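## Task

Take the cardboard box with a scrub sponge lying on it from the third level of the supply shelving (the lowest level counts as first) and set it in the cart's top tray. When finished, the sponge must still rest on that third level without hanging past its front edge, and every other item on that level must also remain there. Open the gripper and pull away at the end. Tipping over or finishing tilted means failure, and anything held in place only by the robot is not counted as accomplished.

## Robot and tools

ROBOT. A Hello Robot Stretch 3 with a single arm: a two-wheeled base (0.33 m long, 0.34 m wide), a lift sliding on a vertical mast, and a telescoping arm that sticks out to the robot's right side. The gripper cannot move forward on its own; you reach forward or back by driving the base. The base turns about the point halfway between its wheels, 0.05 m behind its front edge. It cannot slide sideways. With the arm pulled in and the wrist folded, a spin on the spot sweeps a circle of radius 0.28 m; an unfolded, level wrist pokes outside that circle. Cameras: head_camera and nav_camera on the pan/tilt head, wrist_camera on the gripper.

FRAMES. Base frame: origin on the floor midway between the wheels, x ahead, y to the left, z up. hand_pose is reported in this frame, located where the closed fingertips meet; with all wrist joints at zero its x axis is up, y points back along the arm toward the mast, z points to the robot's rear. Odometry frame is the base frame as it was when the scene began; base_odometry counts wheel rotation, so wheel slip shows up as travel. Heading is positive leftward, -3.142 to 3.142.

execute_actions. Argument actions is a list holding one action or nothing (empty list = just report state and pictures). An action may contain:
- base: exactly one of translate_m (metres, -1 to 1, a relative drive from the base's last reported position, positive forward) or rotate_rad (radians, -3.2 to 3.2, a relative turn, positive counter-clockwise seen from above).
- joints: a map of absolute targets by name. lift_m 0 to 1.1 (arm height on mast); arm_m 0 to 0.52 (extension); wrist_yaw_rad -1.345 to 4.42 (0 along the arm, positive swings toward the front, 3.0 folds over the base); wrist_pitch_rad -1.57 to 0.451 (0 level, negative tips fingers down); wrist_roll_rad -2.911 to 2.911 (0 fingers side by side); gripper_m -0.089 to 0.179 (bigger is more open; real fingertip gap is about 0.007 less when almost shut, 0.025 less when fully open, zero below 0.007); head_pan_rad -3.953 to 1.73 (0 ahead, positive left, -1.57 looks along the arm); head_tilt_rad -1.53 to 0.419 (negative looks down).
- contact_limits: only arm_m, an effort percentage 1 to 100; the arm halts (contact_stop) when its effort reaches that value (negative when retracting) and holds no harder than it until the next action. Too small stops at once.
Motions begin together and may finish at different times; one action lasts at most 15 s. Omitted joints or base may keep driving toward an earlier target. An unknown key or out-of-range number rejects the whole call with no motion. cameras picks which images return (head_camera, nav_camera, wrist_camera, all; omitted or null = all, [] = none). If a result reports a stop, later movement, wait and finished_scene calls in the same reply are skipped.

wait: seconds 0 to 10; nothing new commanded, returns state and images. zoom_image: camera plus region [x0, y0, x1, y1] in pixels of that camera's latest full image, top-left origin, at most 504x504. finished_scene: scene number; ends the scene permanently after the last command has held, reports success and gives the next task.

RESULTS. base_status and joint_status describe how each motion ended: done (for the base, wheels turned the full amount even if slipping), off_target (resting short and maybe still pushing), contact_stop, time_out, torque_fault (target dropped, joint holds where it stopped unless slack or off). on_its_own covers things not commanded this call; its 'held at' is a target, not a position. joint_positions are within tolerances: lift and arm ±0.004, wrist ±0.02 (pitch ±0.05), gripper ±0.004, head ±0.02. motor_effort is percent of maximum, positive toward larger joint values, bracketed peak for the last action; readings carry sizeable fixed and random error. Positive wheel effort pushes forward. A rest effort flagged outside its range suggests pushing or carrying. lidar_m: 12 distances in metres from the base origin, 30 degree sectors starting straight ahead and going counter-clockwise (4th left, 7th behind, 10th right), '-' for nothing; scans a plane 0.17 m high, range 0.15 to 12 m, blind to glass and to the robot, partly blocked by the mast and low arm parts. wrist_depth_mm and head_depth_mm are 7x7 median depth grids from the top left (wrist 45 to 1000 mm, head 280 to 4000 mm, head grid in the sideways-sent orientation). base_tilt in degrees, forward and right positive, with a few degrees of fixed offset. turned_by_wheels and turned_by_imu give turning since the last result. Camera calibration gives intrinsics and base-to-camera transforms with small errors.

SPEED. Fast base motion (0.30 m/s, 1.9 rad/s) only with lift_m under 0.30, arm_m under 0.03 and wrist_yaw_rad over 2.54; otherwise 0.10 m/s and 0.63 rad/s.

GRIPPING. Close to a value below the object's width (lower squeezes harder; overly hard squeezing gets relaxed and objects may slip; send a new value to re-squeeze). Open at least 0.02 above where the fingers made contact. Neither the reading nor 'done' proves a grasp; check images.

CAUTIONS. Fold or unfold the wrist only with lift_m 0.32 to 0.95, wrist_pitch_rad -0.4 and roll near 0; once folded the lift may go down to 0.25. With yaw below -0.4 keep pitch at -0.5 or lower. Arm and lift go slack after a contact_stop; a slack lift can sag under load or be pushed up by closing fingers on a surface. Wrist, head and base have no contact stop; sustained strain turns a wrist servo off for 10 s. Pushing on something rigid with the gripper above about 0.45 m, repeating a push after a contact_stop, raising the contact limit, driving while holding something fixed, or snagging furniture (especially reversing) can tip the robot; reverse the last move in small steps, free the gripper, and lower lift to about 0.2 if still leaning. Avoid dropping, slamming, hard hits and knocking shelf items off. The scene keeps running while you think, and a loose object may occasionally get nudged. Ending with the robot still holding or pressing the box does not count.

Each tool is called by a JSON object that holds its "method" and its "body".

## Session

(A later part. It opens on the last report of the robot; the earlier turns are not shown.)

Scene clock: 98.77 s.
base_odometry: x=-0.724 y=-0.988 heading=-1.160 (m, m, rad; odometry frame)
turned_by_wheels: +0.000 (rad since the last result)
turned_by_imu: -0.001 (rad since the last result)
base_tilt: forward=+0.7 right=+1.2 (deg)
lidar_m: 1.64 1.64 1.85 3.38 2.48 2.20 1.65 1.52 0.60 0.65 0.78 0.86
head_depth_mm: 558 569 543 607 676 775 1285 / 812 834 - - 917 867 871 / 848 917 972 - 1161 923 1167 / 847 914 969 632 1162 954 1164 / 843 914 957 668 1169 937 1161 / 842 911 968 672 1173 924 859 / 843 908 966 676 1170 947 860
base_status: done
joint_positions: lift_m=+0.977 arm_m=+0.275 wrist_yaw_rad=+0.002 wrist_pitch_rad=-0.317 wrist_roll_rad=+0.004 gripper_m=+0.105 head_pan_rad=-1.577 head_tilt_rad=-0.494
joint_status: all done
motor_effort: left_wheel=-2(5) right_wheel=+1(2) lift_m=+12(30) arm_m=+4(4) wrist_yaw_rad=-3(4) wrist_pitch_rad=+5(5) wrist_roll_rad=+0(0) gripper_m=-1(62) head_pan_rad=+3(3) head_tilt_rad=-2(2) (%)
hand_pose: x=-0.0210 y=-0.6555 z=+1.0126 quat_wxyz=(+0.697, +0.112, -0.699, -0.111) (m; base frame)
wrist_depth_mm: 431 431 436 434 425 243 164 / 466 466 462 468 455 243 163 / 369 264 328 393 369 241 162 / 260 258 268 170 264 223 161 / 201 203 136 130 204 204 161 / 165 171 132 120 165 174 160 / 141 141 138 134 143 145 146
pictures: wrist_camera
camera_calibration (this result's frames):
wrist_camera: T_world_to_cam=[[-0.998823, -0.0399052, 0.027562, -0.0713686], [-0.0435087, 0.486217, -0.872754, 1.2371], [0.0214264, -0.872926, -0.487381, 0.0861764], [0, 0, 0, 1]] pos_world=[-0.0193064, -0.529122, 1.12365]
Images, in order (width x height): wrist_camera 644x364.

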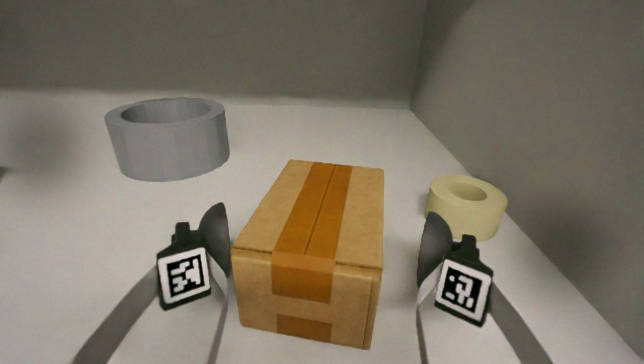

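{"method": "execute_actions", "body": {"actions": [{"base":{"translate_m":0.006},"joints":{"gripper_m":0.095,"arm_m":0.292}}], "cameras": ["wrist_camera"]}}

{"method": "execute_actions", "body": {"actions": [{"joints":{"gripper_m":0.015}}], "cameras": ["wrist_camera"]}}

{"method": "execute_actions", "body": {"actions": [{"joints":{"lift_m":1.0}}], "cameras": ["wrist_camera"]}}

Scene clock: 106.13 s.
base_odometry: x=-0.722 y=-0.993 heading=-1.160 (m, m, rad; odometry frame)
turned_by_wheels: +0.000 (rad since the last result)
turned_by_imu: -0.001 (rad since the last result)
base_tilt: forward=+0.8 right=+1.2 (deg)
lidar_m: 1.63 1.63 1.84 3.38 2.49 2.21 1.65 1.52 0.59 0.67 0.79 0.86
head_depth_mm: 577 586 559 614 672 760 1263 / 831 860 - 609 941 887 869 / 847 917 970 - 1158 923 1163 / 843 915 971 630 1163 952 1169 / 847 912 956 669 1171 928 1162 / 842 915 968 673 1172 925 859 / 844 909 964 676 1169 938 862
base_status: done
joint_positions: lift_m=+0.977 arm_m=+0.292 wrist_yaw_rad=+0.002 wrist_pitch_rad=-0.317 wrist_roll_rad=+0.004 gripper_m=+0.095 head_pan_rad=-1.577 head_tilt_rad=-0.494
joint_status: all done
motor_effort: left_wheel=-1(3) right_wheel=+1(5) lift_m=+12(12) arm_m=+5(6) wrist_yaw_rad=-3(3) wrist_pitch_rad=+5(5) wrist_roll_rad=+1(1) gripper_m=+0(49) head_pan_rad=+3(4) head_tilt_rad=-2(3) (%)
hand_pose: x=-0.0210 y=-0.6725 z=+1.0126 quat_wxyz=(+0.697, +0.112, -0.699, -0.111) (m; base frame)
wrist_depth_mm: 416 423 424 424 415 253 168 / 454 449 447 449 438 251 169 / 370 274 332 397 380 247 168 / 258 248 259 170 279 219 167 / 201 204 207 130 138 193 167 / 163 169 113 108 108 175 163 / 140 140 135 115 136 145 146
pictures: wrist_camera
camera_calibration (this result's frames):
wrist_camera: T_world_to_cam=[[-0.998823, -0.0399059, 0.0275618, -0.0720465], [-0.0435088, 0.486217, -0.872754, 1.24536], [0.021427, -0.872926, -0.487381, 0.071347], [0, 0, 0, 1]] pos_world=[-0.0193063, -0.54611, 1.12365]
Images, in order (width x height): wrist_camera 644x364.

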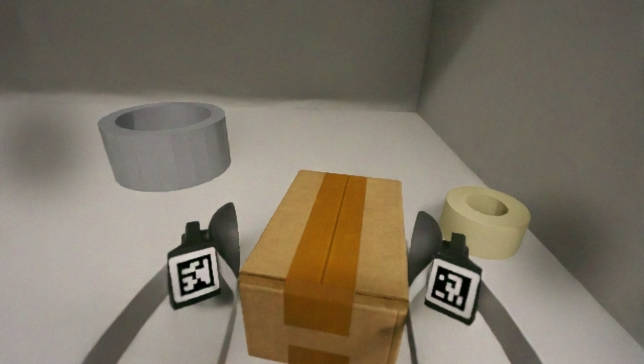

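Scene clock: 107.43 s.
base_odometry: x=-0.722 y=-0.993 heading=-1.160 (m, m, rad; odometry frame)
turned_by_wheels: +0.000 (rad since the last result)
turned_by_imu: +0.000 (rad since the last result)
base_tilt: forward=+0.7 right=+1.2 (deg)
lidar_m: 1.64 1.63 1.84 3.39 2.49 2.20 1.66 1.52 0.60 0.67 0.79 0.85
head_depth_mm: 577 587 559 613 670 759 1256 / 827 860 - 609 944 887 870 / 847 918 971 - 1164 924 1162 / 847 914 965 631 1157 955 1164 / 845 912 958 667 1168 929 1160 / 844 911 965 674 1169 925 859 / 839 909 964 676 1167 940 862
base_status: not commanded
joint_positions: lift_m=+0.977 arm_m=+0.292 wrist_yaw_rad=+0.002 wrist_pitch_rad=-0.317 wrist_roll_rad=+0.004 gripper_m=+0.017 head_pan_rad=-1.577 head_tilt_rad=-0.494
joint_status: all done
motor_effort: left_wheel=-2(2) right_wheel=+1(1) lift_m=+11(12) arm_m=+4(5) wrist_yaw_rad=-3(3) wrist_pitch_rad=+5(6) wrist_roll_rad=+0(1) gripper_m=-30(98) head_pan_rad=+3(3) head_tilt_rad=-3(2) (%)
hand_pose: x=-0.0210 y=-0.6725 z=+1.0126 quat_wxyz=(+0.697, +0.112, -0.699, -0.111) (m; base frame)
wrist_depth_mm: 425 418 420 421 416 252 168 / 447 455 454 449 439 251 168 / 363 276 330 392 381 250 168 / 260 246 259 171 277 218 167 / 201 205 207 130 138 192 167 / 165 169 113 108 106 174 162 / 139 140 133 114 140 145 146
pictures: wrist_camera
camera_calibration (this result's frames):
wrist_camera: T_world_to_cam=[[-0.998828, -0.0397861, 0.0275605, -0.071993], [-0.0434494, 0.486223, -0.872754, 1.24537], [0.0213229, -0.872929, -0.487381, 0.0713424], [0, 0, 0, 1]] pos_world=[-0.0193195, -0.546112, 1.12365]
Images, in order (width x height): wrist_camera 644x364.

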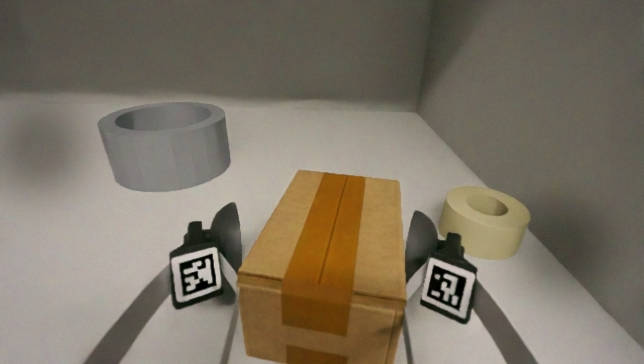

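Scene clock: 108.40 s.
base_odometry: x=-0.722 y=-0.993 heading=-1.160 (m, m, rad; odometry frame)
turned_by_wheels: +0.000 (rad since the last result)
turned_by_imu: +0.000 (rad since the last result)
base_tilt: forward=+0.7 right=+1.2 (deg)
lidar_m: 1.64 1.64 1.84 3.39 2.50 2.21 1.66 1.51 0.60 0.67 0.79 0.85
head_depth_mm: 578 585 - 607 671 759 1261 / 830 852 - 616 945 888 867 / 847 915 - 612 1164 923 1165 / 845 915 961 631 1159 954 1165 / 844 916 958 668 1165 927 1160 / 844 912 964 674 1171 927 860 / 843 909 966 676 1167 939 861
base_status: not commanded
joint_positions: lift_m=+0.999 arm_m=+0.292 wrist_yaw_rad=+0.002 wrist_pitch_rad=-0.325 wrist_roll_rad=+0.004 gripper_m=+0.020 head_pan_rad=-1.577 head_tilt_rad=-0.494
joint_status: all done
motor_effort: left_wheel=-2(2) right_wheel=+2(1) lift_m=+35(36) arm_m=+5(5) wrist_yaw_rad=-3(3) wrist_pitch_rad=+8(9) wrist_roll_rad=+0(0) gripper_m=-28(30) head_pan_rad=+4(4) head_tilt_rad=-4(3) (%)
hand_pose: x=-0.0210 y=-0.6717 z=+1.0336 quat_wxyz=(+0.697, +0.115, -0.699, -0.114) (m; base frame)
wrist_depth_mm: 421 415 418 418 414 252 169 / 455 462 451 459 437 250 169 / 420 390 435 452 424 249 168 / 300 253 280 177 317 249 167 / 233 235 237 132 140 216 167 / 190 194 113 108 107 200 166 / 161 162 154 114 162 169 159
pictures: wrist_camera
camera_calibration (this result's frames):
wrist_camera: T_world_to_cam=[[-0.998827, -0.0400045, 0.0272667, -0.0723836], [-0.0434674, 0.49304, -0.86892, 1.26391], [0.0213171, -0.869086, -0.494201, 0.0919024], [0, 0, 0, 1]] pos_world=[-0.0193189, -0.546182, 1.14563]
Images, in order (width x height): wrist_camera 644x364.

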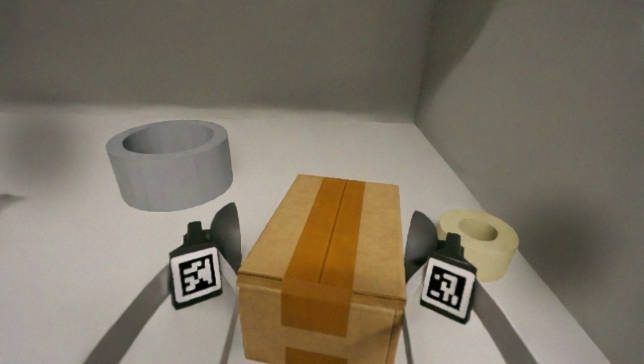

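{"method": "execute_actions", "body": {"actions": [{"joints":{"lift_m":0.976}}], "cameras": []}}

{"method": "execute_actions", "body": {"actions": [{"joints":{"gripper_m":0.105}}], "cameras": []}}

{"method": "execute_actions", "body": {"actions": [{"joints":{"arm_m":0.272,"wrist_yaw_rad":-0.08}}], "cameras": ["wrist_camera"]}}

Scene clock: 116.40 s.
base_odometry: x=-0.722 y=-0.993 heading=-1.160 (m, m, rad; odometry frame)
turned_by_wheels: +0.000 (rad since the last result)
turned_by_imu: -0.001 (rad since the last result)
base_tilt: forward=+0.7 right=+1.2 (deg)
lidar_m: 1.64 1.64 1.85 3.39 2.49 2.21 1.66 1.51 0.60 0.67 0.79 0.85
head_depth_mm: 576 588 560 613 670 760 1262 / 829 860 - 609 945 888 869 / 847 915 975 - 1161 921 1166 / 844 912 966 631 1161 955 1170 / 844 914 958 668 1167 928 1162 / 841 910 967 673 1173 925 858 / 841 909 967 676 1166 939 861
base_status: not commanded
joint_positions: lift_m=+0.977 arm_m=+0.292 wrist_yaw_rad=+0.002 wrist_pitch_rad=-0.317 wrist_roll_rad=+0.004 gripper_m=+0.039 head_pan_rad=-1.577 head_tilt_rad=-0.494
joint_status: all done
on_its_own: gripper_m is held at +0.038, not at your +0.015, by its stall guard, which is not easing now
motor_effort: left_wheel=-2(2) right_wheel=+1(1) lift_m=+12(29) arm_m=+5(5) wrist_yaw_rad=-3(3) wrist_pitch_rad=+5(8) wrist_roll_rad=+0(0) gripper_m=-20(21) head_pan_rad=+3(3) head_tilt_rad=-2(3) (%)
hand_pose: x=-0.0210 y=-0.6724 z=+1.0125 quat_wxyz=(+0.697, +0.113, -0.699, -0.112) (m; base frame)
wrist_depth_mm: 425 418 419 422 413 254 169 / 447 454 451 458 436 249 169 / 366 277 327 398 377 250 168 / 261 247 259 170 278 218 167 / 201 205 206 130 138 192 168 / 164 169 113 108 106 175 163 / 139 140 132 114 140 145 146
pictures: none
No camera images: the call's "cameras" was empty. Leave "cameras" out to get every camera's image.

Scene clock: 117.53 s.
base_odometry: x=-0.722 y=-0.993 heading=-1.160 (m, m, rad; odometry frame)
turned_by_wheels: +0.000 (rad since the last result)
turned_by_imu: +0.000 (rad since the last result)
base_tilt: forward=+0.7 right=+1.3 (deg)
lidar_m: 1.64 1.64 1.84 3.39 2.49 2.22 1.65 1.51 0.60 0.67 0.79 0.86
head_depth_mm: 576 586 560 613 671 759 1260 / 829 860 - 610 945 888 871 / 845 917 972 - 1162 926 1172 / 845 915 967 630 1159 953 1165 / 843 914 957 667 1168 926 1164 / 843 912 970 671 1174 927 862 / 842 908 966 675 1165 939 862
base_status: not commanded
joint_positions: lift_m=+0.977 arm_m=+0.292 wrist_yaw_rad=+0.002 wrist_pitch_rad=-0.317 wrist_roll_rad=+0.004 gripper_m=+0.105 head_pan_rad=-1.577 head_tilt_rad=-0.494
joint_status: all done
motor_effort: left_wheel=-2(2) right_wheel=+1(1) lift_m=+11(12) arm_m=+5(5) wrist_yaw_rad=-3(3) wrist_pitch_rad=+6(6) wrist_roll_rad=+1(1) gripper_m=+1(81) head_pan_rad=+3(3) head_tilt_rad=-2(3) (%)
hand_pose: x=-0.0210 y=-0.6724 z=+1.0124 quat_wxyz=(+0.697, +0.113, -0.699, -0.112) (m; base frame)
wrist_depth_mm: 416 421 422 415 417 253 170 / 456 454 453 448 438 251 169 / 367 274 327 393 381 249 167 / 261 246 258 171 278 219 168 / 202 204 207 130 146 193 167 / 165 171 113 108 110 174 162 / 141 141 136 115 136 144 146
pictures: none
No camera images: the call's "cameras" was empty. Leave "cameras" out to get every camera's image.

Scene clock: 118.57 s.
base_odometry: x=-0.722 y=-0.993 heading=-1.160 (m, m, rad; odometry frame)
turned_by_wheels: +0.000 (rad since the last result)
turned_by_imu: +0.000 (rad since the last result)
base_tilt: forward=+0.7 right=+1.3 (deg)
lidar_m: 1.64 1.64 1.85 3.38 2.49 2.21 1.66 1.52 0.60 0.66 0.79 0.86
head_depth_mm: 576 587 593 613 670 761 1263 / 829 857 - - 946 889 870 / 847 915 973 - 1166 921 1167 / 847 915 965 632 1161 954 1164 / 845 913 959 667 1173 930 1160 / 843 910 965 673 1176 927 858 / 841 910 968 675 1171 939 863
base_status: not commanded
joint_positions: lift_m=+0.977 arm_m=+0.272 wrist_yaw_rad=-0.076 wrist_pitch_rad=-0.317 wrist_roll_rad=+0.004 gripper_m=+0.105 head_pan_rad=-1.577 head_tilt_rad=-0.494
joint_status: all done
motor_effort: left_wheel=-2(2) right_wheel=+1(1) lift_m=+12(12) arm_m=-4(3) wrist_yaw_rad=-5(7) wrist_pitch_rad=+5(6) wrist_roll_rad=+1(1) gripper_m=+0(0) head_pan_rad=+4(3) head_tilt_rad=-3(2) (%)
hand_pose: x=-0.0395 y=-0.6526 z=+1.0124 quat_wxyz=(+0.692, +0.085, -0.703, -0.139) (m; base frame)
wrist_depth_mm: 410 422 432 442 371 208 147 / 437 457 460 478 370 212 148 / 338 258 376 395 340 211 148 / 259 249 254 168 246 212 148 / 202 203 135 130 211 202 148 / 164 171 134 131 164 174 149 / 141 140 140 140 144 145 141
pictures: wrist_camera
camera_calibration (this result's frames):
wrist_camera: T_world_to_cam=[[-0.998868, 0.0387949, 0.0275395, -0.0384114], [-0.00507565, 0.488654, -0.872463, 1.2376], [-0.0473044, -0.871615, -0.487904, 0.0876846], [0, 0, 0, 1]] pos_world=[-0.0279384, -0.526843, 1.1236]
Images, in order (width x height): wrist_camera 644x364.

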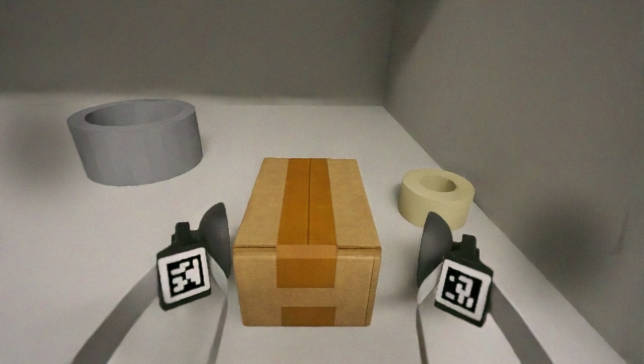

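Aligned now.

{"method": "execute_actions", "body": {"actions": [{"base":{"translate_m":0.006},"joints":{"arm_m":0.283}}], "cameras": []}}

{"method": "execute_actions", "body": {"actions": [{"joints":{"gripper_m":0.025}}], "cameras": ["wrist_camera"]}}

{"method": "execute_actions", "body": {"actions": [{"joints":{"lift_m":1.0}}], "cameras": ["wrist_camera"]}}

Scene clock: 124.00 s.
base_odometry: x=-0.719 y=-0.999 heading=-1.160 (m, m, rad; odometry frame)
turned_by_wheels: +0.000 (rad since the last result)
turned_by_imu: -0.001 (rad since the last result)
base_tilt: forward=+0.7 right=+1.3 (deg)
lidar_m: 1.63 1.63 1.83 3.38 2.49 2.22 1.66 1.52 0.60 0.69 0.79 0.85
head_depth_mm: 594 605 576 613 675 763 1232 / 831 884 - - 975 894 870 / 848 917 976 - 1162 948 1169 / 845 916 965 647 1166 954 1167 / 844 913 957 668 1170 928 1156 / 841 910 966 674 1178 936 860 / 841 910 963 673 1166 937 863
base_status: done
joint_positions: lift_m=+0.977 arm_m=+0.283 wrist_yaw_rad=-0.077 wrist_pitch_rad=-0.317 wrist_roll_rad=+0.004 gripper_m=+0.105 head_pan_rad=-1.577 head_tilt_rad=-0.494
joint_status: all done
motor_effort: left_wheel=-2(4) right_wheel=+1(5) lift_m=+12(11) arm_m=+4(5) wrist_yaw_rad=-4(4) wrist_pitch_rad=+6(6) wrist_roll_rad=+1(1) gripper_m=+1(0) head_pan_rad=+3(5) head_tilt_rad=-3(2) (%)
hand_pose: x=-0.0396 y=-0.6627 z=+1.0124 quat_wxyz=(+0.692, +0.085, -0.703, -0.139) (m; base frame)
wrist_depth_mm: 411 413 426 429 382 217 152 / 431 448 455 465 389 220 153 / 339 252 386 391 350 219 153 / 260 244 268 169 278 214 153 / 201 204 197 129 201 202 154 / 164 172 156 116 123 174 155 / 141 140 137 131 140 144 142
pictures: none
No camera images: the call's "cameras" was empty. Leave "cameras" out to get every camera's image.

Scene clock: 125.30 s.
base_odometry: x=-0.719 y=-0.999 heading=-1.160 (m, m, rad; odometry frame)
turned_by_wheels: +0.000 (rad since the last result)
turned_by_imu: +0.000 (rad since the last result)
base_tilt: forward=+0.8 right=+1.2 (deg)
lidar_m: 1.63 1.63 1.83 3.39 2.50 2.22 1.66 1.52 0.60 0.69 0.79 0.85
head_depth_mm: 595 605 577 615 675 761 1232 / 832 886 - - 974 894 871 / 844 916 976 - 1157 948 1169 / 846 913 966 662 1164 953 1161 / 843 911 956 667 1162 927 1156 / 845 911 969 673 1169 937 858 / 841 908 967 671 1168 939 859
base_status: not commanded
joint_positions: lift_m=+0.977 arm_m=+0.283 wrist_yaw_rad=-0.077 wrist_pitch_rad=-0.317 wrist_roll_rad=+0.004 gripper_m=+0.026 head_pan_rad=-1.577 head_tilt_rad=-0.494
joint_status: all done
motor_effort: left_wheel=-2(2) right_wheel=+1(1) lift_m=+12(12) arm_m=+4(4) wrist_yaw_rad=-3(4) wrist_pitch_rad=+6(6) wrist_roll_rad=+1(1) gripper_m=-22(95) head_pan_rad=+4(4) head_tilt_rad=-4(3) (%)
hand_pose: x=-0.0397 y=-0.6627 z=+1.0124 quat_wxyz=(+0.692, +0.085, -0.703, -0.139) (m; base frame)
wrist_depth_mm: 402 416 420 435 378 216 152 / 439 443 453 467 390 218 153 / 338 250 378 398 344 220 153 / 259 244 268 169 275 216 154 / 202 205 142 130 198 200 154 / 164 166 121 119 121 173 154 / 139 140 137 133 140 146 142
pictures: wrist_camera
camera_calibration (this result's frames):
wrist_camera: T_world_to_cam=[[-0.998836, 0.0395956, 0.0275424, -0.0376792], [-0.00468638, 0.488658, -0.872463, 1.24255], [-0.0480045, -0.871576, -0.487904, 0.0788719], [0, 0, 0, 1]] pos_world=[-0.028026, -0.536949, 1.1236]
Images, in order (width x height): wrist_camera 644x364.

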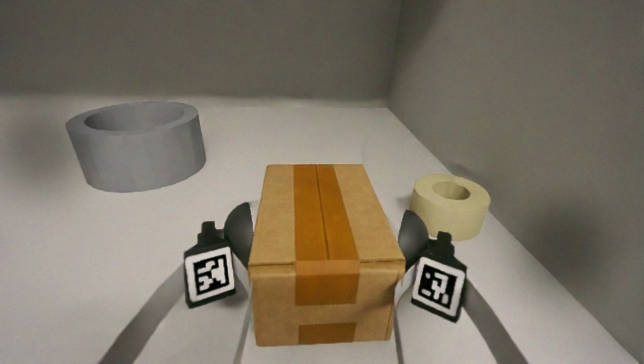

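Scene clock: 126.27 s.
base_odometry: x=-0.719 y=-0.999 heading=-1.160 (m, m, rad; odometry frame)
turned_by_wheels: +0.000 (rad since the last result)
turned_by_imu: +0.000 (rad since the last result)
base_tilt: forward=+0.7 right=+1.3 (deg)
lidar_m: 1.63 1.63 1.84 3.39 2.49 2.22 1.66 1.52 0.60 0.68 0.79 0.85
head_depth_mm: 594 603 - 614 675 764 1232 / 828 877 - 613 974 890 870 / 846 916 - 613 1160 948 1170 / 846 913 963 646 1158 952 1163 / 846 912 955 667 1169 930 1157 / 844 911 968 673 1169 936 857 / 842 911 964 672 1166 934 859
base_status: not commanded
joint_positions: lift_m=+0.999 arm_m=+0.283 wrist_yaw_rad=-0.079 wrist_pitch_rad=-0.325 wrist_roll_rad=+0.004 gripper_m=+0.029 head_pan_rad=-1.577 head_tilt_rad=-0.494
joint_status: all done
motor_effort: left_wheel=-1(2) right_wheel=+1(2) lift_m=+34(36) arm_m=+4(5) wrist_yaw_rad=-1(4) wrist_pitch_rad=+8(8) wrist_roll_rad=+1(1) gripper_m=-18(21) head_pan_rad=+3(2) head_tilt_rad=-3(3) (%)
hand_pose: x=-0.0401 y=-0.6620 z=+1.0335 quat_wxyz=(+0.691, +0.087, -0.703, -0.142) (m; base frame)
wrist_depth_mm: 402 415 416 431 380 216 152 / 432 442 454 463 379 217 153 / 419 319 438 448 383 217 153 / 295 251 295 312 316 219 153 / 231 234 155 136 213 218 154 / 190 191 120 122 127 196 154 / 161 162 161 129 162 169 154
pictures: wrist_camera
camera_calibration (this result's frames):
wrist_camera: T_world_to_cam=[[-0.998777, 0.0412465, 0.0272589, -0.0372769], [-0.00326313, 0.495153, -0.8688, 1.26111], [-0.0493323, -0.867826, -0.494413, 0.0989636], [0, 0, 0, 1]] pos_world=[-0.028234, -0.537024, 1.1456]
Images, in order (width x height): wrist_camera 644x364.

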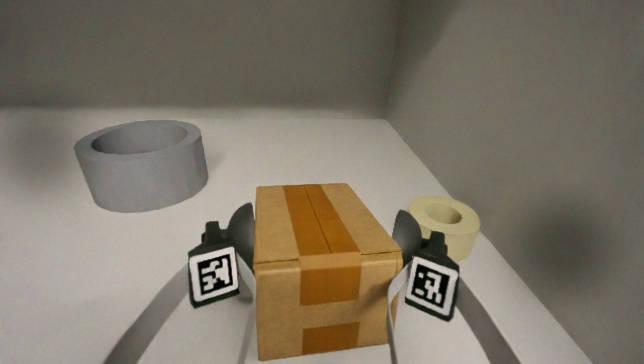

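{"method": "execute_actions", "body": {"actions": [{"joints":{"lift_m":0.974}}], "cameras": []}}

{"method": "execute_actions", "body": {"actions": [{"joints":{"gripper_m":0.115}}], "cameras": ["wrist_camera","head_camera"]}}

Scene clock: 131.23 s.
base_odometry: x=-0.719 y=-0.999 heading=-1.160 (m, m, rad; odometry frame)
turned_by_wheels: +0.000 (rad since the last result)
turned_by_imu: -0.001 (rad since the last result)
base_tilt: forward=+0.7 right=+1.3 (deg)
lidar_m: 1.63 1.64 1.84 3.38 2.50 2.22 1.67 1.51 0.60 0.69 0.79 0.85
head_depth_mm: 593 605 576 616 676 762 1227 / 830 884 822 - 977 892 870 / 848 917 972 - 1162 951 1171 / 846 914 965 662 1164 953 1168 / 844 911 958 669 1165 927 1159 / 843 909 966 673 1169 934 859 / 843 909 966 672 1166 939 861
base_status: not commanded
joint_positions: lift_m=+0.975 arm_m=+0.283 wrist_yaw_rad=-0.079 wrist_pitch_rad=-0.304 wrist_roll_rad=+0.004 gripper_m=+0.029 head_pan_rad=-1.577 head_tilt_rad=-0.494
joint_status: all done
motor_effort: left_wheel=-2(2) right_wheel=+1(1) lift_m=+10(30) arm_m=+4(5) wrist_yaw_rad=-1(1) wrist_pitch_rad=+1(8) wrist_roll_rad=+1(0) gripper_m=-17(19) head_pan_rad=+3(3) head_tilt_rad=-3(3) (%)
hand_pose: x=-0.0403 y=-0.6641 z=+1.0137 quat_wxyz=(+0.693, +0.079, -0.704, -0.135) (m; base frame)
wrist_depth_mm: 402 415 420 428 374 218 151 / 429 443 451 467 381 218 152 / 365 275 398 409 351 218 153 / 253 239 260 174 284 220 153 / 204 207 191 132 195 199 153 / 167 168 157 124 130 177 153 / 140 141 142 136 143 146 143
pictures: none
No camera images: the call's "cameras" was empty. Leave "cameras" out to get every camera's image.

Scene clock: 132.60 s.
base_odometry: x=-0.719 y=-0.999 heading=-1.160 (m, m, rad; odometry frame)
turned_by_wheels: +0.000 (rad since the last result)
turned_by_imu: +0.000 (rad since the last result)
base_tilt: forward=+0.7 right=+1.3 (deg)
lidar_m: 1.63 1.64 1.84 3.39 2.49 2.22 1.66 1.52 0.60 0.69 0.79 0.85
head_depth_mm: 593 604 576 615 676 764 1234 / 830 884 821 - 977 893 870 / 846 915 973 - 1160 949 1167 / 844 913 966 646 1161 954 1161 / 843 912 957 668 1163 931 1160 / 842 910 966 672 1171 935 859 / 842 911 965 673 1169 938 864
base_status: not commanded
joint_positions: lift_m=+0.975 arm_m=+0.283 wrist_yaw_rad=-0.079 wrist_pitch_rad=-0.316 wrist_roll_rad=+0.004 gripper_m=+0.115 head_pan_rad=-1.577 head_tilt_rad=-0.494
joint_status: all done
motor_effort: left_wheel=-2(1) right_wheel=+1(1) lift_m=+12(12) arm_m=+5(4) wrist_yaw_rad=-1(1) wrist_pitch_rad=+5(5) wrist_roll_rad=+1(1) gripper_m=+1(85) head_pan_rad=+3(3) head_tilt_rad=-3(2) (%)
hand_pose: x=-0.0402 y=-0.6629 z=+1.0108 quat_wxyz=(+0.692, +0.083, -0.703, -0.139) (m; base frame)
wrist_depth_mm: 401 411 418 432 378 215 151 / 432 439 451 461 382 217 152 / 332 248 377 390 348 219 153 / 257 243 252 167 257 212 153 / 200 202 187 127 193 199 153 / 163 170 158 127 158 176 154 / 141 138 140 137 142 139 141
pictures: head_camera (sideways: a quarter turn clockwise sets it upright), wrist_camera
camera_calibration (this result's frames):
head_camera: T_world_to_cam=[[0.0102592, 0.455217, -0.890321, 1.17946], [0.999626, 0.0178903, 0.0206659, -0.0305807], [0.0253356, -0.890201, -0.454863, 0.550857], [0, 0, 0, 1]] pos_world=[0.00451271, -0.0459894, 1.30129]
wrist_camera: T_world_to_cam=[[-0.998757, 0.0414957, 0.0276021, -0.0368756], [-0.00389174, 0.487214, -0.873274, 1.24113], [-0.0496852, -0.872296, -0.486447, 0.075907], [0, 0, 0, 1]] pos_world=[-0.0282282, -0.536952, 1.12179]
Images, in order (width x height): head_camera 896x504, wrist_camera 644x364.

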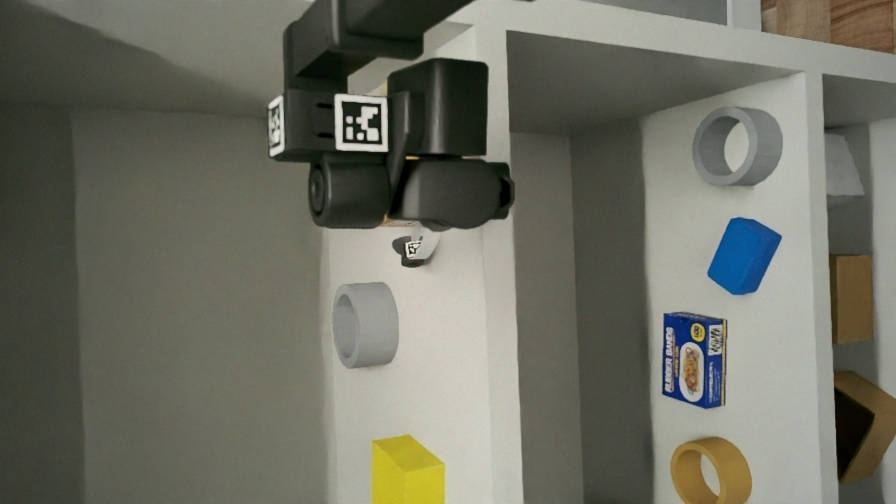

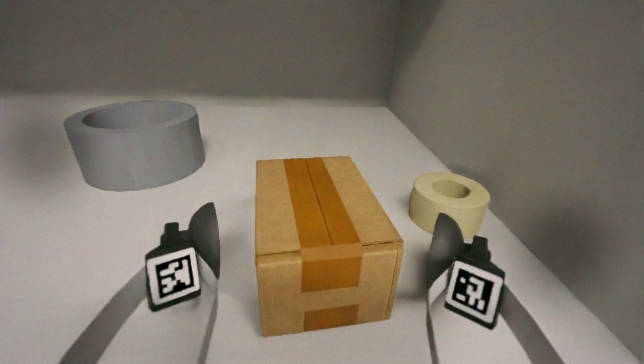

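{"method": "execute_actions", "body": {"actions": [{"joints":{"arm_m":0.22}}], "cameras": []}}

{"method": "execute_actions", "body": {"actions": [{"base":{"translate_m":-0.03},"joints":{"wrist_yaw_rad":0.08,"gripper_m":0.105,"lift_m":0.977}}], "cameras": ["wrist_camera"]}}

Scene clock: 144.43 s.
base_odometry: x=-0.719 y=-0.999 heading=-1.160 (m, m, rad; odometry frame)
turned_by_wheels: +0.000 (rad since the last result)
turned_by_imu: -0.001 (rad since the last result)
base_tilt: forward=+0.7 right=+1.2 (deg)
lidar_m: 1.63 1.63 1.83 3.40 2.51 2.21 1.66 1.51 0.60 0.69 0.79 0.85
head_depth_mm: 594 604 614 649 676 762 1237 / 830 885 904 - 977 894 867 / 848 918 974 - 1117 949 1163 / 845 911 966 664 1160 952 1167 / 845 912 957 668 1167 929 1158 / 843 909 967 673 1169 933 859 / 842 909 967 672 1164 935 861
base_status: not commanded
joint_positions: lift_m=+0.975 arm_m=+0.220 wrist_yaw_rad=-0.079 wrist_pitch_rad=-0.316 wrist_roll_rad=+0.004 gripper_m=+0.115 head_pan_rad=-1.577 head_tilt_rad=-0.494
joint_status: all done
motor_effort: left_wheel=-2(2) right_wheel=+1(1) lift_m=+12(11) arm_m=-4(3) wrist_yaw_rad=-1(1) wrist_pitch_rad=+5(5) wrist_roll_rad=+1(1) gripper_m=+1(0) head_pan_rad=+3(4) head_tilt_rad=-2(4) (%)
hand_pose: x=-0.0402 y=-0.6007 z=+1.0107 quat_wxyz=(+0.692, +0.084, -0.703, -0.139) (m; base frame)
wrist_depth_mm: 452 461 477 494 382 220 154 / 483 486 510 523 391 222 154 / 363 294 341 336 353 222 155 / 258 261 263 179 258 222 156 / 198 202 206 191 209 204 155 / 163 169 166 167 171 175 156 / 141 139 144 146 151 156 162
pictures: none
No camera images: the call's "cameras" was empty. Leave "cameras" out to get every camera's image.

Scene clock: 146.33 s.
base_odometry: x=-0.731 y=-0.971 heading=-1.161 (m, m, rad; odometry frame)
turned_by_wheels: +0.000 (rad since the last result)
turned_by_imu: -0.001 (rad since the last result)
base_tilt: forward=+0.7 right=+1.2 (deg)
lidar_m: 1.66 1.65 1.87 3.39 2.46 2.19 1.64 1.51 0.59 0.59 0.79 0.87
head_depth_mm: 507 515 530 600 943 1379 1323 / 733 753 768 - 837 849 853 / 848 914 976 - 1152 911 1163 / 845 913 970 657 1162 954 1168 / 844 917 958 670 1174 941 1160 / 843 911 965 672 1169 923 857 / 845 911 968 676 1164 957 862
base_status: done
joint_positions: lift_m=+0.976 arm_m=+0.220 wrist_yaw_rad=+0.076 wrist_pitch_rad=-0.316 wrist_roll_rad=+0.004 gripper_m=+0.105 head_pan_rad=-1.577 head_tilt_rad=-0.494
joint_status: all done
motor_effort: left_wheel=-2(6) right_wheel=+1(3) lift_m=+34(36) arm_m=-3(3) wrist_yaw_rad=+5(6) wrist_pitch_rad=+5(5) wrist_roll_rad=+0(1) gripper_m=+0(48) head_pan_rad=+4(3) head_tilt_rad=-2(2) (%)
hand_pose: x=-0.0035 y=-0.6007 z=+1.0125 quat_wxyz=(+0.701, +0.138, -0.695, -0.085) (m; base frame)
wrist_depth_mm: 511 502 490 490 471 267 170 / 540 536 526 519 502 263 168 / 296 349 325 333 399 259 166 / 260 264 271 180 250 243 163 / 201 204 211 191 203 216 163 / 164 172 166 169 171 175 161 / 155 151 151 147 144 145 145
pictures: wrist_camera
camera_calibration (this result's frames):
wrist_camera: T_world_to_cam=[[-0.993125, -0.113764, 0.0275719, -0.0960825], [-0.0793821, 0.481429, -0.872883, 1.20829], [0.0860288, -0.869071, -0.48715, 0.13587], [0, 0, 0, 1]] pos_world=[-0.0111938, -0.474558, 1.12354]
Images, in order (width x height): wrist_camera 644x364.

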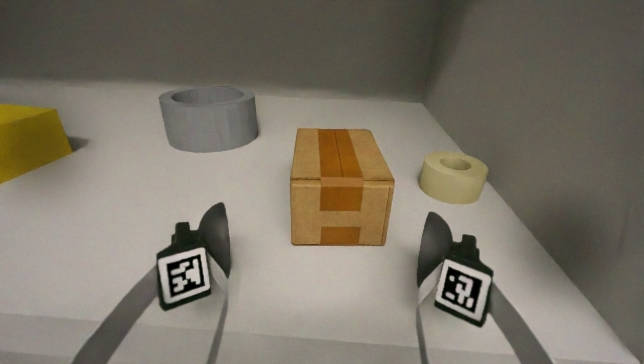

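{"method": "execute_actions", "body": {"actions": [{"joints":{"arm_m":0.305}}], "cameras": ["wrist_camera"]}}

{"method": "execute_actions", "body": {"actions": [{"joints":{"gripper_m":0.02}}], "cameras": ["wrist_camera"]}}

Scene clock: 152.43 s.
base_odometry: x=-0.731 y=-0.971 heading=-1.161 (m, m, rad; odometry frame)
turned_by_wheels: +0.000 (rad since the last result)
turned_by_imu: -0.001 (rad since the last result)
base_tilt: forward=+0.7 right=+1.2 (deg)
lidar_m: 1.66 1.66 1.87 3.38 2.46 2.19 1.64 1.52 0.59 0.59 0.79 0.88
head_depth_mm: 505 515 524 606 686 1380 1321 / 732 755 - 616 829 852 854 / 848 918 - - 1162 914 1167 / 846 916 967 631 1161 956 1170 / 845 914 958 668 1166 941 1157 / 845 909 966 672 1171 922 859 / 841 909 966 677 1167 957 861
base_status: not commanded
joint_positions: lift_m=+0.976 arm_m=+0.305 wrist_yaw_rad=+0.077 wrist_pitch_rad=-0.317 wrist_roll_rad=+0.004 gripper_m=+0.105 head_pan_rad=-1.577 head_tilt_rad=-0.494
joint_status: all done
motor_effort: left_wheel=-2(1) right_wheel=+2(1) lift_m=+35(34) arm_m=+4(5) wrist_yaw_rad=+4(5) wrist_pitch_rad=+5(5) wrist_roll_rad=+1(1) gripper_m=+0(1) head_pan_rad=+3(4) head_tilt_rad=-3(3) (%)
hand_pose: x=-0.0033 y=-0.6848 z=+1.0125 quat_wxyz=(+0.701, +0.138, -0.695, -0.085) (m; base frame)
wrist_depth_mm: 432 429 423 407 394 264 167 / 465 459 453 442 427 258 165 / 366 285 328 394 396 251 163 / 260 243 257 169 280 233 161 / 200 204 206 130 182 184 159 / 164 171 113 105 107 170 157 / 141 140 133 109 135 145 142
pictures: wrist_camera
camera_calibration (this result's frames):
wrist_camera: T_world_to_cam=[[-0.993054, -0.114386, 0.0275693, -0.105925], [-0.0796872, 0.481437, -0.872851, 1.24874], [0.0865694, -0.868985, -0.487208, 0.0628961], [0, 0, 0, 1]] pos_world=[-0.0111256, -0.558651, 1.12353]
Images, in order (width x height): wrist_camera 644x364.

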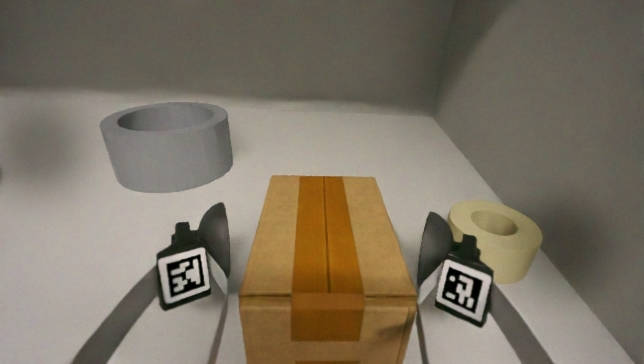

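Scene clock: 153.77 s.
base_odometry: x=-0.731 y=-0.971 heading=-1.161 (m, m, rad; odometry frame)
turned_by_wheels: +0.000 (rad since the last result)
turned_by_imu: +0.000 (rad since the last result)
base_tilt: forward=+0.7 right=+1.2 (deg)
lidar_m: 1.66 1.65 1.87 3.38 2.45 2.19 1.63 1.52 0.59 0.59 0.79 0.88
head_depth_mm: 505 514 524 607 686 1375 1324 / 732 753 - 615 829 851 854 / 847 915 - - 1167 913 1167 / 846 916 964 631 1165 952 1172 / 843 915 960 668 1171 943 1157 / 844 913 966 673 1171 922 858 / 841 910 966 675 1169 955 864
base_status: not commanded
joint_positions: lift_m=+0.976 arm_m=+0.305 wrist_yaw_rad=+0.077 wrist_pitch_rad=-0.317 wrist_roll_rad=+0.004 gripper_m=+0.022 head_pan_rad=-1.577 head_tilt_rad=-0.494
joint_status: all done
motor_effort: left_wheel=-2(2) right_wheel=+1(1) lift_m=+34(35) arm_m=+5(5) wrist_yaw_rad=+3(4) wrist_pitch_rad=+5(5) wrist_roll_rad=+0(1) gripper_m=-29(98) head_pan_rad=+5(3) head_tilt_rad=-4(3) (%)
hand_pose: x=-0.0033 y=-0.6848 z=+1.0125 quat_wxyz=(+0.701, +0.138, -0.695, -0.085) (m; base frame)
wrist_depth_mm: 430 424 413 403 399 262 166 / 465 461 446 445 431 261 165 / 367 283 328 389 398 252 162 / 261 244 254 169 280 232 161 / 201 203 165 130 190 182 158 / 164 168 108 105 108 172 158 / 139 141 133 110 135 145 141
pictures: wrist_camera
camera_calibration (this result's frames):
wrist_camera: T_world_to_cam=[[-0.993053, -0.114389, 0.0275726, -0.10593], [-0.0796913, 0.481436, -0.872851, 1.24874], [0.08657, -0.868985, -0.487208, 0.0628954], [0, 0, 0, 1]] pos_world=[-0.0111252, -0.558651, 1.12353]
Images, in order (width x height): wrist_camera 644x364.

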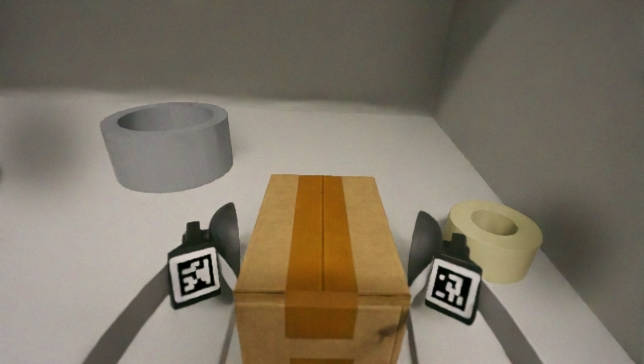

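{"method": "execute_actions", "body": {"actions": [{"joints":{"gripper_m":0.098}}], "cameras": []}}

{"method": "execute_actions", "body": {"actions": [{"joints":{"arm_m":0.294}}], "cameras": []}}

{"method": "execute_actions", "body": {"actions": [{"joints":{"gripper_m":0.015}}], "cameras": ["wrist_camera"]}}

Scene clock: 162.83 s.
base_odometry: x=-0.731 y=-0.971 heading=-1.161 (m, m, rad; odometry frame)
turned_by_wheels: +0.000 (rad since the last result)
turned_by_imu: -0.001 (rad since the last result)
base_tilt: forward=+0.7 right=+1.3 (deg)
lidar_m: 1.66 1.65 1.88 3.39 2.46 2.19 1.64 1.51 0.59 0.59 0.79 0.88
head_depth_mm: 506 515 523 606 686 1375 1323 / 732 753 - 615 828 850 854 / 847 914 - - 1165 914 1171 / 846 913 966 631 1161 953 1172 / 845 912 954 668 1165 944 1156 / 843 911 966 671 1173 922 857 / 842 910 965 677 1166 956 860
base_status: not commanded
joint_positions: lift_m=+0.976 arm_m=+0.305 wrist_yaw_rad=+0.077 wrist_pitch_rad=-0.317 wrist_roll_rad=+0.004 gripper_m=+0.098 head_pan_rad=-1.577 head_tilt_rad=-0.494
joint_status: all done
motor_effort: left_wheel=-1(2) right_wheel=+1(1) lift_m=+34(34) arm_m=+5(5) wrist_yaw_rad=+4(4) wrist_pitch_rad=+6(5) wrist_roll_rad=+1(0) gripper_m=+1(76) head_pan_rad=+3(3) head_tilt_rad=-3(3) (%)
hand_pose: x=-0.0033 y=-0.6848 z=+1.0125 quat_wxyz=(+0.701, +0.138, -0.695, -0.085) (m; base frame)
wrist_depth_mm: 435 419 422 412 402 261 166 / 467 457 454 442 430 257 164 / 367 284 325 393 398 253 163 / 259 243 254 169 281 232 161 / 200 205 165 130 187 183 160 / 165 165 108 105 108 171 158 / 139 140 132 110 135 145 141
pictures: none
No camera images: the call's "cameras" was empty. Leave "cameras" out to get every camera's image.

Scene clock: 163.67 s.
base_odometry: x=-0.731 y=-0.971 heading=-1.161 (m, m, rad; odometry frame)
turned_by_wheels: +0.000 (rad since the last result)
turned_by_imu: +0.000 (rad since the last result)
base_tilt: forward=+0.8 right=+1.3 (deg)
lidar_m: 1.66 1.65 1.88 3.38 2.46 2.19 1.64 1.52 0.59 0.59 0.79 0.88
head_depth_mm: 505 515 524 606 687 1375 1325 / 732 753 - 610 829 850 852 / 847 914 - - 1162 914 1167 / 847 917 965 632 1162 957 1173 / 844 915 958 666 1169 942 1162 / 844 913 968 673 1171 922 856 / 841 910 967 677 1168 956 862
base_status: not commanded
joint_positions: lift_m=+0.976 arm_m=+0.294 wrist_yaw_rad=+0.077 wrist_pitch_rad=-0.317 wrist_roll_rad=+0.004 gripper_m=+0.098 head_pan_rad=-1.577 head_tilt_rad=-0.494
joint_status: all done
motor_effort: left_wheel=-1(2) right_wheel=+1(1) lift_m=+34(34) arm_m=-3(3) wrist_yaw_rad=+4(3) wrist_pitch_rad=+5(5) wrist_roll_rad=+0(0) gripper_m=+1(1) head_pan_rad=+3(3) head_tilt_rad=-3(2) (%)
hand_pose: x=-0.0033 y=-0.6747 z=+1.0125 quat_wxyz=(+0.701, +0.138, -0.695, -0.085) (m; base frame)
wrist_depth_mm: 437 438 427 419 413 262 167 / 483 467 459 452 441 259 166 / 363 258 314 392 397 253 163 / 261 250 261 169 280 232 161 / 202 203 193 130 188 184 159 / 165 166 155 114 114 174 158 / 139 140 136 126 139 145 142
pictures: none
No camera images: the call's "cameras" was empty. Leave "cameras" out to get every camera's image.

Scene clock: 164.97 s.
base_odometry: x=-0.731 y=-0.971 heading=-1.161 (m, m, rad; odometry frame)
turned_by_wheels: +0.000 (rad since the last result)
turned_by_imu: +0.000 (rad since the last result)
base_tilt: forward=+0.7 right=+1.2 (deg)
lidar_m: 1.66 1.65 1.88 3.40 2.45 2.19 1.64 1.52 0.59 0.59 0.79 0.87
head_depth_mm: 506 515 524 607 686 1376 1319 / 733 755 - 610 829 849 852 / 849 914 - - 1164 915 1170 / 845 916 970 630 1160 954 1166 / 844 912 956 668 1164 940 1157 / 845 909 965 673 1172 921 860 / 841 912 966 677 1166 958 859
base_status: not commanded
joint_positions: lift_m=+0.976 arm_m=+0.294 wrist_yaw_rad=+0.077 wrist_pitch_rad=-0.317 wrist_roll_rad=+0.004 gripper_m=+0.016 head_pan_rad=-1.577 head_tilt_rad=-0.494
joint_status: all done
motor_effort: left_wheel=-2(2) right_wheel=+1(1) lift_m=+35(34) arm_m=-3(4) wrist_yaw_rad=+4(4) wrist_pitch_rad=+6(5) wrist_roll_rad=+0(1) gripper_m=-28(98) head_pan_rad=+3(3) head_tilt_rad=-3(3) (%)
hand_pose: x=-0.0033 y=-0.6747 z=+1.0125 quat_wxyz=(+0.701, +0.138, -0.695, -0.085) (m; base frame)
wrist_depth_mm: 438 431 430 417 412 262 167 / 473 467 457 456 439 259 165 / 368 260 314 391 402 254 163 / 261 249 261 169 279 232 161 / 201 203 139 129 192 183 160 / 164 166 115 114 114 173 158 / 139 140 136 126 139 145 142
pictures: wrist_camera
camera_calibration (this result's frames):
wrist_camera: T_world_to_cam=[[-0.993053, -0.114389, 0.0275705, -0.104773], [-0.0796898, 0.481437, -0.87285, 1.24388], [0.0865714, -0.868984, -0.487208, 0.0716741], [0, 0, 0, 1]] pos_world=[-0.0111252, -0.54855, 1.12353]
Images, in order (width x height): wrist_camera 644x364.

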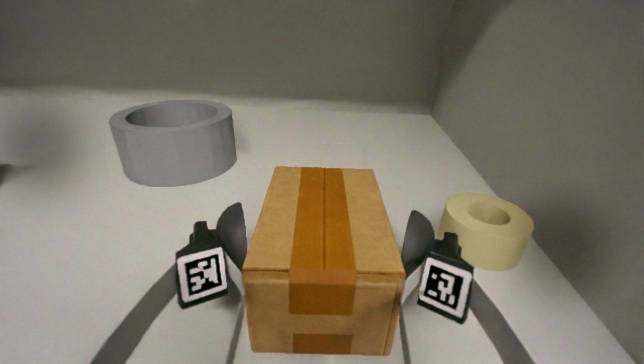

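Symmetric; test lift.

{"method": "execute_actions", "body": {"actions": [{"joints":{"lift_m":0.995}}], "cameras": ["wrist_camera"]}}

{"method": "execute_actions", "body": {"actions": [], "cameras": ["wrist_camera"]}}

Scene clock: 170.37 s.
base_odometry: x=-0.731 y=-0.971 heading=-1.161 (m, m, rad; odometry frame)
turned_by_wheels: +0.000 (rad since the last result)
turned_by_imu: -0.001 (rad since the last result)
base_tilt: forward=+0.7 right=+1.2 (deg)
lidar_m: 1.66 1.65 1.88 3.39 2.46 2.19 1.64 1.52 0.59 0.59 0.79 0.87
head_depth_mm: 505 512 - 607 688 1383 1327 / 733 751 - 618 829 850 852 / 847 919 - 613 1167 912 1168 / 846 913 960 630 1163 954 1167 / 845 911 957 668 1166 942 1159 / 844 909 968 673 1173 921 860 / 843 911 967 676 1167 955 862
base_status: not commanded
joint_positions: lift_m=+0.994 arm_m=+0.294 wrist_yaw_rad=+0.077 wrist_pitch_rad=-0.325 wrist_roll_rad=+0.004 gripper_m=+0.036 head_pan_rad=-1.577 head_tilt_rad=-0.494
joint_status: all done
on_its_own: gripper_m is held at +0.035, not at your +0.015, by its stall guard, which is not easing now
motor_effort: left_wheel=-2(2) right_wheel=+1(2) lift_m=+35(34) arm_m=-4(4) wrist_yaw_rad=+4(4) wrist_pitch_rad=+8(8) wrist_roll_rad=+0(1) gripper_m=-19(20) head_pan_rad=+4(2) head_tilt_rad=-4(2) (%)
hand_pose: x=-0.0034 y=-0.6739 z=+1.0286 quat_wxyz=(+0.700, +0.141, -0.694, -0.088) (m; base frame)
wrist_depth_mm: 446 441 424 423 411 262 167 / 481 471 464 453 442 257 165 / 400 332 361 430 416 253 163 / 290 259 278 305 310 249 161 / 227 228 147 135 207 210 159 / 184 186 114 114 115 187 157 / 155 157 154 121 156 163 154
pictures: wrist_camera
camera_calibration (this result's frames):
wrist_camera: T_world_to_cam=[[-0.993037, -0.114608, 0.0272659, -0.105019], [-0.0802291, 0.488439, -0.868902, 1.25816], [0.0862654, -0.865039, -0.494233, 0.0901223], [0, 0, 0, 1]] pos_world=[-0.0111205, -0.548614, 1.14063]
Images, in order (width x height): wrist_camera 644x364.

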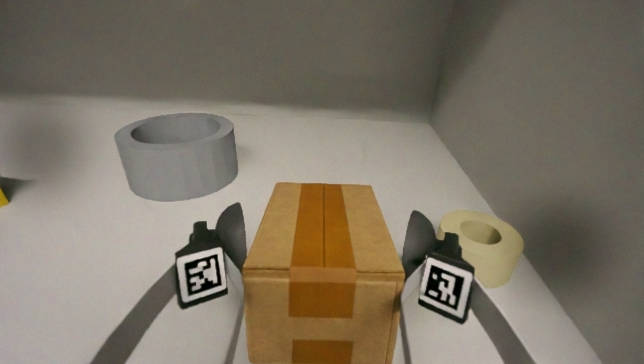

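Scene clock: 170.37 s.
base_odometry: x=-0.731 y=-0.971 heading=-1.161 (m, m, rad; odometry frame)
turned_by_wheels: +0.000 (rad since the last result)
turned_by_imu: -0.001 (rad since the last result)
base_tilt: forward=+0.7 right=+1.2 (deg)
lidar_m: 1.66 1.65 1.88 3.39 2.46 2.19 1.64 1.52 0.59 0.59 0.79 0.87
head_depth_mm: 505 512 - 607 688 1383 1327 / 733 751 - 618 829 850 852 / 847 919 - 613 1167 912 1168 / 846 913 960 630 1163 954 1167 / 845 911 957 668 1166 942 1159 / 844 909 968 673 1173 921 860 / 843 911 967 676 1167 955 862
base_status: not commanded
joint_positions: lift_m=+0.994 arm_m=+0.294 wrist_yaw_rad=+0.077 wrist_pitch_rad=-0.325 wrist_roll_rad=+0.004 gripper_m=+0.036 head_pan_rad=-1.577 head_tilt_rad=-0.494
joint_status: all done
on_its_own: gripper_m is held at +0.035, not at your +0.015, by its stall guard, which is not easing now
motor_effort: left_wheel=-2(2) right_wheel=+1(2) lift_m=+35(34) arm_m=-4(4) wrist_yaw_rad=+4(4) wrist_pitch_rad=+8(8) wrist_roll_rad=+0(1) gripper_m=-19(20) head_pan_rad=+4(2) head_tilt_rad=-4(2) (%)
hand_pose: x=-0.0034 y=-0.6739 z=+1.0286 quat_wxyz=(+0.700, +0.141, -0.694, -0.088) (m; base frame)
wrist_depth_mm: 446 441 424 423 411 262 167 / 481 471 464 453 442 257 165 / 400 332 361 430 416 253 163 / 290 259 278 305 310 249 161 / 227 228 147 135 207 210 159 / 184 186 114 114 115 187 157 / 155 157 154 121 156 163 154
pictures: wrist_camera
camera_calibration (this result's frames):
wrist_camera: T_world_to_cam=[[-0.993037, -0.114608, 0.0272659, -0.105019], [-0.0802291, 0.488439, -0.868902, 1.25816], [0.0862654, -0.865039, -0.494233, 0.0901223], [0, 0, 0, 1]] pos_world=[-0.0111205, -0.548614, 1.14063]
Images, in order (width x height): wrist_camera 644x364.

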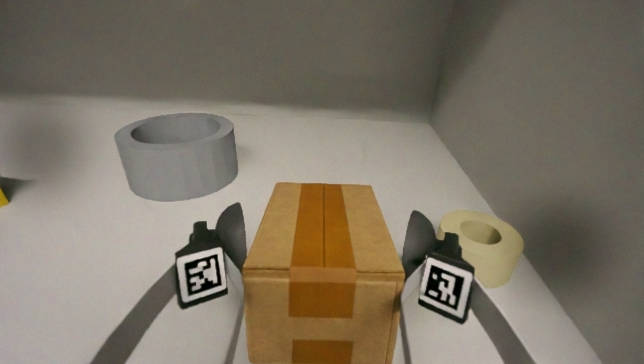

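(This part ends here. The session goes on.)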